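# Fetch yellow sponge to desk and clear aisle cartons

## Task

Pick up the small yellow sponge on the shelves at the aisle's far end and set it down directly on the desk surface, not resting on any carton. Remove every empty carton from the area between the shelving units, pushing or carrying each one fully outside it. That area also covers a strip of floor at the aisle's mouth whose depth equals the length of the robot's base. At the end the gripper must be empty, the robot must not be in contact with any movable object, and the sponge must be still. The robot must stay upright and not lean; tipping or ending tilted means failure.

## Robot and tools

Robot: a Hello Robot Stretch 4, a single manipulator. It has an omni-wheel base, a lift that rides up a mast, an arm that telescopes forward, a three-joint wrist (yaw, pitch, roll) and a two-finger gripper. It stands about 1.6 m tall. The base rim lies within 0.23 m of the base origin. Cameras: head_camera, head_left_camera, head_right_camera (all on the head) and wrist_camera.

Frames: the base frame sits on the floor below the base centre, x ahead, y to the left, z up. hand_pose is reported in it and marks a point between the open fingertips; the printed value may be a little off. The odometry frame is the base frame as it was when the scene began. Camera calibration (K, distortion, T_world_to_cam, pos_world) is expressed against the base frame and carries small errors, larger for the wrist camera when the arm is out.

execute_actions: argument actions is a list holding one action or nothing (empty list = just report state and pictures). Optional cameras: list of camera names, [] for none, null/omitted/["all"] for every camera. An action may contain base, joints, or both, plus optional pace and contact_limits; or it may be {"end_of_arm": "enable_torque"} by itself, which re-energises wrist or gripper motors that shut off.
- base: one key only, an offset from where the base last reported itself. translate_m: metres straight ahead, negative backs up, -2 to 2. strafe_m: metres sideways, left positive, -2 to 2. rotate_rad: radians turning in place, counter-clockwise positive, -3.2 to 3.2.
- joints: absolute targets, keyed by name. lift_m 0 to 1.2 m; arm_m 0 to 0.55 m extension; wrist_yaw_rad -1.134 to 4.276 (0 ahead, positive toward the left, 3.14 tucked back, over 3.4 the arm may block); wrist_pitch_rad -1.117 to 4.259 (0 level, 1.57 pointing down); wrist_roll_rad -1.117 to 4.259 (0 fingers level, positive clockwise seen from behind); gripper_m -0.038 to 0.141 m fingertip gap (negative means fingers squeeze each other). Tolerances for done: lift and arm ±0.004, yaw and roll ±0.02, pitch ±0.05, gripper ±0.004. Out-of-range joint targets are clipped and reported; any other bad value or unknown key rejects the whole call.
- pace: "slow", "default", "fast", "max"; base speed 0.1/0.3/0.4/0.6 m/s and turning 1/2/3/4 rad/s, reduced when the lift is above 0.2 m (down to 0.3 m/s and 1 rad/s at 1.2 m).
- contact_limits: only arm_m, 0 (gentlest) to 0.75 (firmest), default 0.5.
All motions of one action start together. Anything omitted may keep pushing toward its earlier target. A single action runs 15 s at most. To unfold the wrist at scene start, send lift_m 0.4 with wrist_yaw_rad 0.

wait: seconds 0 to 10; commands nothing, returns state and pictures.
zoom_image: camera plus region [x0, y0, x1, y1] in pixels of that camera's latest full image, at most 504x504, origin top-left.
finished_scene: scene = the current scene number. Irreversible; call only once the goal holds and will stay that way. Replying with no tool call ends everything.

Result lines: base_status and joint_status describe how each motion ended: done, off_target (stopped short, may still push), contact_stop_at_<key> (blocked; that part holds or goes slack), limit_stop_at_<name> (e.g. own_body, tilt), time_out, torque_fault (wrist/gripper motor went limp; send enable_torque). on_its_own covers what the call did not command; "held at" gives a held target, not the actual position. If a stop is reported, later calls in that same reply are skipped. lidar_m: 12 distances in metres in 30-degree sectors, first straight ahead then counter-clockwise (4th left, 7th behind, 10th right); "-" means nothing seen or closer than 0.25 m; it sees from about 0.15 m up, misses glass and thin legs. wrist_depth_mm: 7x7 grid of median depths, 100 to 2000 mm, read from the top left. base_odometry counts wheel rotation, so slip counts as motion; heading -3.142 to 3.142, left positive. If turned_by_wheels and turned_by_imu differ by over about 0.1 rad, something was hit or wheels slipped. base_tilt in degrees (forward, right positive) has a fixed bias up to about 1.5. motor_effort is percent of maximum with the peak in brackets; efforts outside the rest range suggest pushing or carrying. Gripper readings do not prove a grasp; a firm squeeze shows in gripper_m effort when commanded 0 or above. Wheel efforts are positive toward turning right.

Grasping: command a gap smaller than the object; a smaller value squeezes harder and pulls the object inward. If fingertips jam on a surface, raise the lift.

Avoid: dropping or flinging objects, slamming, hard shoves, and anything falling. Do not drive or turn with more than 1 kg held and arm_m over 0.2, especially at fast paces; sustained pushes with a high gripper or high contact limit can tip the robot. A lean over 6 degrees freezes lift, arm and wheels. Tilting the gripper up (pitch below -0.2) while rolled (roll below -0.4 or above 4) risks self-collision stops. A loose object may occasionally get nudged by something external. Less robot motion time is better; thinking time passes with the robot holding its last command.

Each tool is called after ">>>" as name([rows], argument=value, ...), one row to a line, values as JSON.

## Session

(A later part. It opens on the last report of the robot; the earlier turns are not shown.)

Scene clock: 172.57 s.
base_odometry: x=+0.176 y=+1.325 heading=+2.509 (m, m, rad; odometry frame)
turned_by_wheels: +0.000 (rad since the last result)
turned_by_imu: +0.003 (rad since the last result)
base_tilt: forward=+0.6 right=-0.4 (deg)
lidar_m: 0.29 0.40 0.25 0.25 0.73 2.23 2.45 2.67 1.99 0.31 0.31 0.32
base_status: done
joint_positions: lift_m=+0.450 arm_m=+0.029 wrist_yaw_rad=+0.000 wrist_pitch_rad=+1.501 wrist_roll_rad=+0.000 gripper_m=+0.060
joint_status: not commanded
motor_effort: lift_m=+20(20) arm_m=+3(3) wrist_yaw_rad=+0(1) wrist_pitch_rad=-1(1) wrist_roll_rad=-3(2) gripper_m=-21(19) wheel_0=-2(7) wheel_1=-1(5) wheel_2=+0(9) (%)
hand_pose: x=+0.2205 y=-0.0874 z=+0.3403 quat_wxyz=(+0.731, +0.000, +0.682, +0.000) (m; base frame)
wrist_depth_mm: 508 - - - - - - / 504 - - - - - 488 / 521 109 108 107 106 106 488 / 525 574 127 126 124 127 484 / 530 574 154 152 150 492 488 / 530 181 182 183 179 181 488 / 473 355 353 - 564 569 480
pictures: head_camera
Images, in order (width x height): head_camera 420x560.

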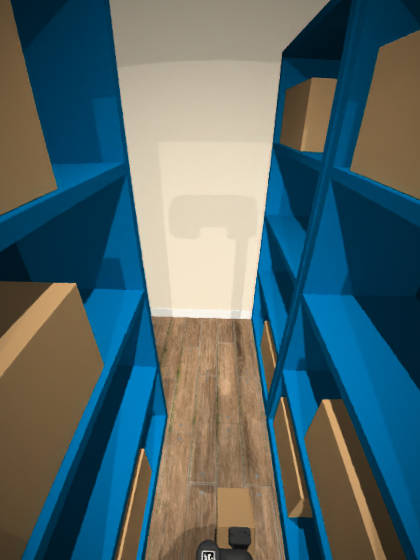

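Back out a further 1.1 m, turn right, drop.

>>> execute_actions([
  {"base":{"strafe_m":-0.03}},
], cameras=[])

>>> execute_actions([
  {"base":{"translate_m":-1.2}},
], cameras=[])

>>> execute_actions([
  {"base":{"rotate_rad":-1.6},"joints":{"arm_m":0.3,"lift_m":0.36}},
], cameras=["head_camera","head_left_camera"])

Scene clock: 173.73 s.
base_odometry: x=+0.194 y=+1.349 heading=+2.509 (m, m, rad; odometry frame)
turned_by_wheels: +0.000 (rad since the last result)
turned_by_imu: +0.000 (rad since the last result)
base_tilt: forward=+0.6 right=-0.4 (deg)
lidar_m: 0.27 0.41 0.30 0.28 0.76 2.29 2.90 2.60 1.93 0.29 0.31 0.30
base_status: done
joint_positions: lift_m=+0.450 arm_m=+0.029 wrist_yaw_rad=+0.000 wrist_pitch_rad=+1.501 wrist_roll_rad=+0.000 gripper_m=+0.060
joint_status: not commanded
motor_effort: lift_m=+20(20) arm_m=+4(4) wrist_yaw_rad=+1(1) wrist_pitch_rad=+0(0) wrist_roll_rad=-1(1) gripper_m=-20(20) wheel_0=+0(9) wheel_1=+0(6) wheel_2=+0(1) (%)
hand_pose: x=+0.2205 y=-0.0874 z=+0.3403 quat_wxyz=(+0.731, +0.000, +0.682, +0.000) (m; base frame)
wrist_depth_mm: 517 - - - - - - / 544 - - - - - 492 / 569 109 108 107 106 107 488 / 559 569 127 126 124 127 488 / 574 569 155 153 150 488 492 / 574 181 183 183 181 181 484 / 500 359 353 - 564 504 484
pictures: none
No camera images: the call's "cameras" was empty. Leave "cameras" out to get every camera's image.

Scene clock: 179.20 s.
base_odometry: x=+1.162 y=+0.640 heading=+2.509 (m, m, rad; odometry frame)
turned_by_wheels: +0.000 (rad since the last result)
turned_by_imu: +0.006 (rad since the last result)
base_tilt: forward=+0.7 right=-0.3 (deg)
lidar_m: 0.26 0.96 1.02 1.85 1.27 0.92 0.88 0.91 1.84 1.81 1.93 0.29
base_status: done
joint_positions: lift_m=+0.450 arm_m=+0.029 wrist_yaw_rad=+0.000 wrist_pitch_rad=+1.501 wrist_roll_rad=+0.000 gripper_m=+0.060
joint_status: not commanded
motor_effort: lift_m=+20(20) arm_m=+4(3) wrist_yaw_rad=+0(1) wrist_pitch_rad=-1(1) wrist_roll_rad=-3(2) gripper_m=-22(21) wheel_0=-2(6) wheel_1=-1(8) wheel_2=+0(9) (%)
hand_pose: x=+0.2205 y=-0.0874 z=+0.3403 quat_wxyz=(+0.731, +0.000, +0.682, +0.000) (m; base frame)
wrist_depth_mm: 585 - - - - - - / 574 - - - - - 564 / 574 109 108 107 106 106 564 / 580 574 127 125 124 127 564 / 574 580 154 153 150 564 564 / 580 181 183 184 180 180 564 / 569 355 357 - 564 564 559
pictures: none
No camera images: the call's "cameras" was empty. Leave "cameras" out to get every camera's image.

Scene clock: 181.27 s.
base_odometry: x=+1.162 y=+0.640 heading=+0.909 (m, m, rad; odometry frame)
turned_by_wheels: -1.600 (rad since the last result)
turned_by_imu: -1.607 (rad since the last result)
base_tilt: forward=+0.6 right=-0.3 (deg)
lidar_m: 0.44 1.93 1.26 1.24 1.00 0.99 1.89 1.34 0.94 0.85 0.91 1.90
base_status: done
joint_positions: lift_m=+0.360 arm_m=+0.299 wrist_yaw_rad=+0.000 wrist_pitch_rad=+1.501 wrist_roll_rad=+0.000 gripper_m=+0.060
joint_status: all done
motor_effort: lift_m=+17(17) arm_m=+4(6) wrist_yaw_rad=+0(0) wrist_pitch_rad=+0(1) wrist_roll_rad=-2(1) gripper_m=-20(19) wheel_0=+2(8) wheel_1=+0(9) wheel_2=+0(9) (%)
hand_pose: x=+0.4904 y=-0.0874 z=+0.2506 quat_wxyz=(+0.732, +0.000, +0.682, +0.000) (m; base frame)
wrist_depth_mm: 484 - - - - - - / 492 - - - - - 480 / 488 109 108 107 106 106 480 / 484 484 127 125 124 127 473 / 480 484 154 153 150 473 473 / 480 181 182 183 180 180 469 / 484 477 480 - 469 473 477
pictures: head_camera, head_left_camera
Images, in order (width x height): head_camera 420x560, head_left_camera 420x672.

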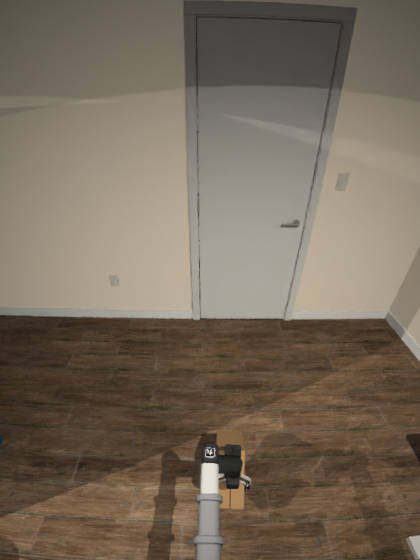

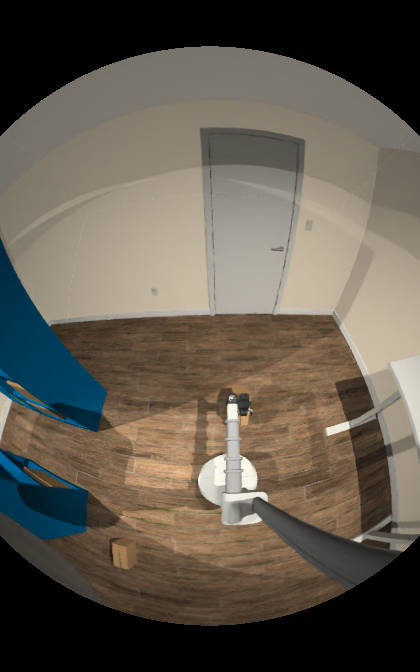

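>>> execute_actions([
  {"joints":{"lift_m":0.31},"pace":"slow"},
], cameras=[])

>>> execute_actions([
  {"joints":{"gripper_m":0.14}},
], cameras=[])

>>> execute_actions([
  {"joints":{"lift_m":0.55}},
], cameras=[])

>>> execute_actions([
  {"joints":{"arm_m":0.0}},
], cameras=["head_camera","head_left_camera","head_right_camera"])

Scene clock: 182.93 s.
base_odometry: x=+1.162 y=+0.640 heading=+0.909 (m, m, rad; odometry frame)
turned_by_wheels: +0.000 (rad since the last result)
turned_by_imu: +0.000 (rad since the last result)
base_tilt: forward=+0.6 right=-0.3 (deg)
lidar_m: 0.45 1.93 1.24 1.24 1.04 1.00 1.89 1.36 0.92 0.88 0.88 1.86
base_status: not commanded
joint_positions: lift_m=+0.310 arm_m=+0.299 wrist_yaw_rad=+0.000 wrist_pitch_rad=+1.501 wrist_roll_rad=+0.000 gripper_m=+0.060
joint_status: all done
motor_effort: lift_m=+16(17) arm_m=+5(5) wrist_yaw_rad=+0(0) wrist_pitch_rad=+0(1) wrist_roll_rad=-2(1) gripper_m=-21(19) wheel_0=+2(3) wheel_1=+0(0) wheel_2=+1(1) (%)
hand_pose: x=+0.4904 y=-0.0874 z=+0.2006 quat_wxyz=(+0.732, +0.000, +0.682, +0.000) (m; base frame)
wrist_depth_mm: 436 - - - - - - / 436 - - - - - 427 / 433 109 108 107 106 106 430 / 433 436 127 125 124 127 427 / 436 433 154 152 151 424 427 / 433 181 183 184 180 180 421 / 436 430 427 - 421 421 418
pictures: none
No camera images: the call's "cameras" was empty. Leave "cameras" out to get every camera's image.

Scene clock: 184.73 s.
base_odometry: x=+1.162 y=+0.640 heading=+0.909 (m, m, rad; odometry frame)
turned_by_wheels: +0.000 (rad since the last result)
turned_by_imu: +0.000 (rad since the last result)
base_tilt: forward=+0.7 right=-0.3 (deg)
lidar_m: 0.33 1.93 1.26 1.26 0.99 0.99 1.89 1.35 0.93 0.85 0.90 0.32
base_status: not commanded
joint_positions: lift_m=+0.310 arm_m=+0.299 wrist_yaw_rad=+0.000 wrist_pitch_rad=+1.501 wrist_roll_rad=+0.000 gripper_m=+0.140
joint_status: all done
motor_effort: lift_m=+16(16) arm_m=+5(4) wrist_yaw_rad=+0(0) wrist_pitch_rad=+0(1) wrist_roll_rad=-1(0) gripper_m=-1(22) wheel_0=+3(2) wheel_1=+0(0) wheel_2=+0(1) (%)
hand_pose: x=+0.4904 y=-0.0874 z=+0.2006 quat_wxyz=(+0.732, +0.000, +0.682, +0.000) (m; base frame)
wrist_depth_mm: 436 436 436 433 430 430 430 / 436 436 433 430 427 430 424 / 430 436 433 430 427 427 421 / 439 433 430 248 250 430 424 / 433 427 249 248 247 424 421 / 433 430 249 168 247 206 421 / 433 430 427 - 424 424 427
pictures: none
No camera images: the call's "cameras" was empty. Leave "cameras" out to get every camera's image.

Scene clock: 186.80 s.
base_odometry: x=+1.162 y=+0.640 heading=+0.909 (m, m, rad; odometry frame)
turned_by_wheels: +0.000 (rad since the last result)
turned_by_imu: +0.000 (rad since the last result)
base_tilt: forward=+0.6 right=-0.4 (deg)
lidar_m: 0.31 1.94 1.26 1.23 1.01 1.00 1.88 1.31 0.93 0.87 0.91 0.33
base_status: not commanded
joint_positions: lift_m=+0.550 arm_m=+0.299 wrist_yaw_rad=+0.000 wrist_pitch_rad=+1.500 wrist_roll_rad=+0.000 gripper_m=+0.140
joint_status: all done
motor_effort: lift_m=+22(19) arm_m=+4(4) wrist_yaw_rad=+0(0) wrist_pitch_rad=+0(0) wrist_roll_rad=-1(0) gripper_m=+0(3) wheel_0=+2(2) wheel_1=+0(0) wheel_2=+1(0) (%)
hand_pose: x=+0.4905 y=-0.0874 z=+0.4402 quat_wxyz=(+0.732, +0.000, +0.682, +0.000) (m; base frame)
wrist_depth_mm: 683 676 676 676 676 668 676 / 683 676 683 668 676 676 676 / 676 676 668 683 668 661 668 / 683 683 668 488 668 668 661 / 676 676 676 488 668 661 661 / 668 668 661 168 668 207 668 / 676 676 683 - 661 661 661
pictures: none
No camera images: the call's "cameras" was empty. Leave "cameras" out to get every camera's image.

Scene clock: 188.80 s.
base_odometry: x=+1.162 y=+0.640 heading=+0.909 (m, m, rad; odometry frame)
turned_by_wheels: +0.000 (rad since the last result)
turned_by_imu: +0.000 (rad since the last result)
base_tilt: forward=+0.7 right=-0.3 (deg)
lidar_m: 0.31 1.91 1.25 1.22 0.99 1.01 1.88 1.35 0.94 0.84 0.90 0.35
base_status: not commanded
joint_positions: lift_m=+0.550 arm_m=+0.001 wrist_yaw_rad=+0.000 wrist_pitch_rad=+1.500 wrist_roll_rad=+0.000 gripper_m=+0.140
joint_status: all done
motor_effort: lift_m=+21(21) arm_m=-4(5) wrist_yaw_rad=+1(1) wrist_pitch_rad=+0(0) wrist_roll_rad=+1(1) gripper_m=+1(0) wheel_0=+3(3) wheel_1=+0(0) wheel_2=+0(1) (%)
hand_pose: x=+0.1920 y=-0.0874 z=+0.4402 quat_wxyz=(+0.732, +0.000, +0.682, +0.000) (m; base frame)
wrist_depth_mm: 691 676 683 496 676 668 668 / 683 683 683 496 676 668 668 / 683 676 668 521 668 668 676 / 676 676 683 668 661 661 661 / 683 676 455 459 668 661 661 / 676 459 459 168 459 206 661 / 676 455 452 - 661 661 661
pictures: head_camera, head_left_camera, head_right_camera
Images, in order (width x height): head_camera 420x560, head_left_camera 420x672, head_right_camera 420x672.

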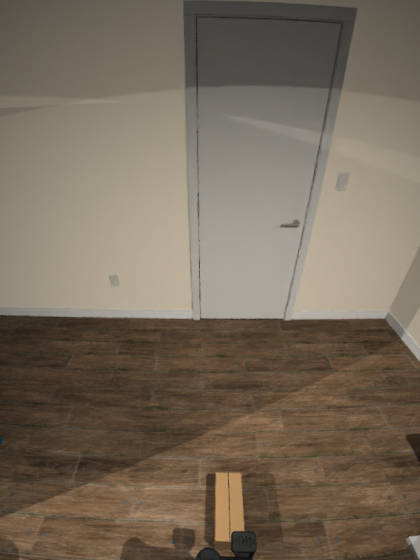

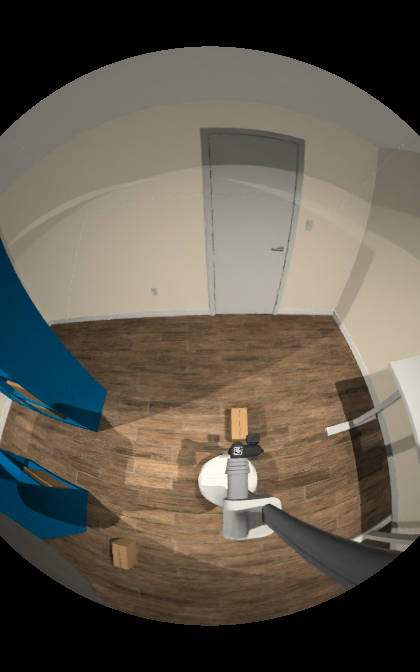

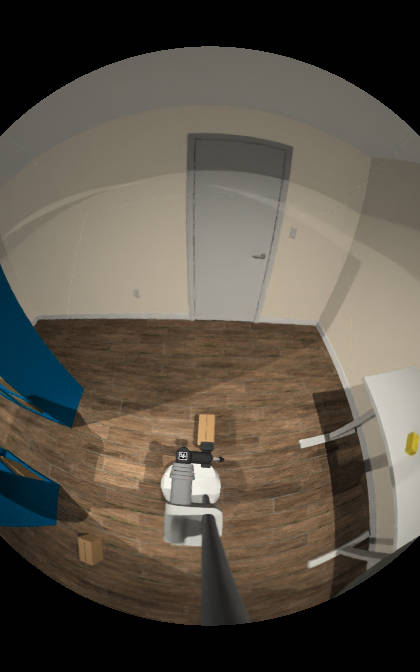

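Box is close to the base; back off slightly.

>>> execute_actions([
  {"base":{"translate_m":-0.1}},
], cameras=[])

>>> finished_scene(scene=1)

Scene clock: 190.50 s.
base_odometry: x=+1.100 y=+0.561 heading=+0.909 (m, m, rad; odometry frame)
turned_by_wheels: +0.000 (rad since the last result)
turned_by_imu: +0.001 (rad since the last result)
base_tilt: forward=+0.6 right=-0.3 (deg)
lidar_m: 0.37 2.03 1.28 1.22 0.94 1.00 1.77 1.36 0.90 0.87 0.91 0.43
base_status: done
joint_positions: lift_m=+0.550 arm_m=+0.001 wrist_yaw_rad=+0.000 wrist_pitch_rad=+1.500 wrist_roll_rad=+0.000 gripper_m=+0.140
joint_status: not commanded
motor_effort: lift_m=+22(21) arm_m=-4(4) wrist_yaw_rad=+1(1) wrist_pitch_rad=+0(0) wrist_roll_rad=-2(1) gripper_m=-1(2) wheel_0=-1(5) wheel_1=+0(4) wheel_2=+0(9) (%)
hand_pose: x=+0.1919 y=-0.0874 z=+0.4402 quat_wxyz=(+0.732, +0.000, +0.682, +0.000) (m; base frame)
wrist_depth_mm: 699 691 683 496 668 676 668 / 683 683 676 603 676 676 676 / 683 683 668 683 683 676 668 / 676 676 668 668 668 668 668 / 683 683 459 455 661 661 668 / 676 455 455 168 455 207 668 / 676 455 455 - 661 661 661
pictures: none
No camera images: the call's "cameras" was empty. Leave "cameras" out to get every camera's image.

The scene is finished: the task was done.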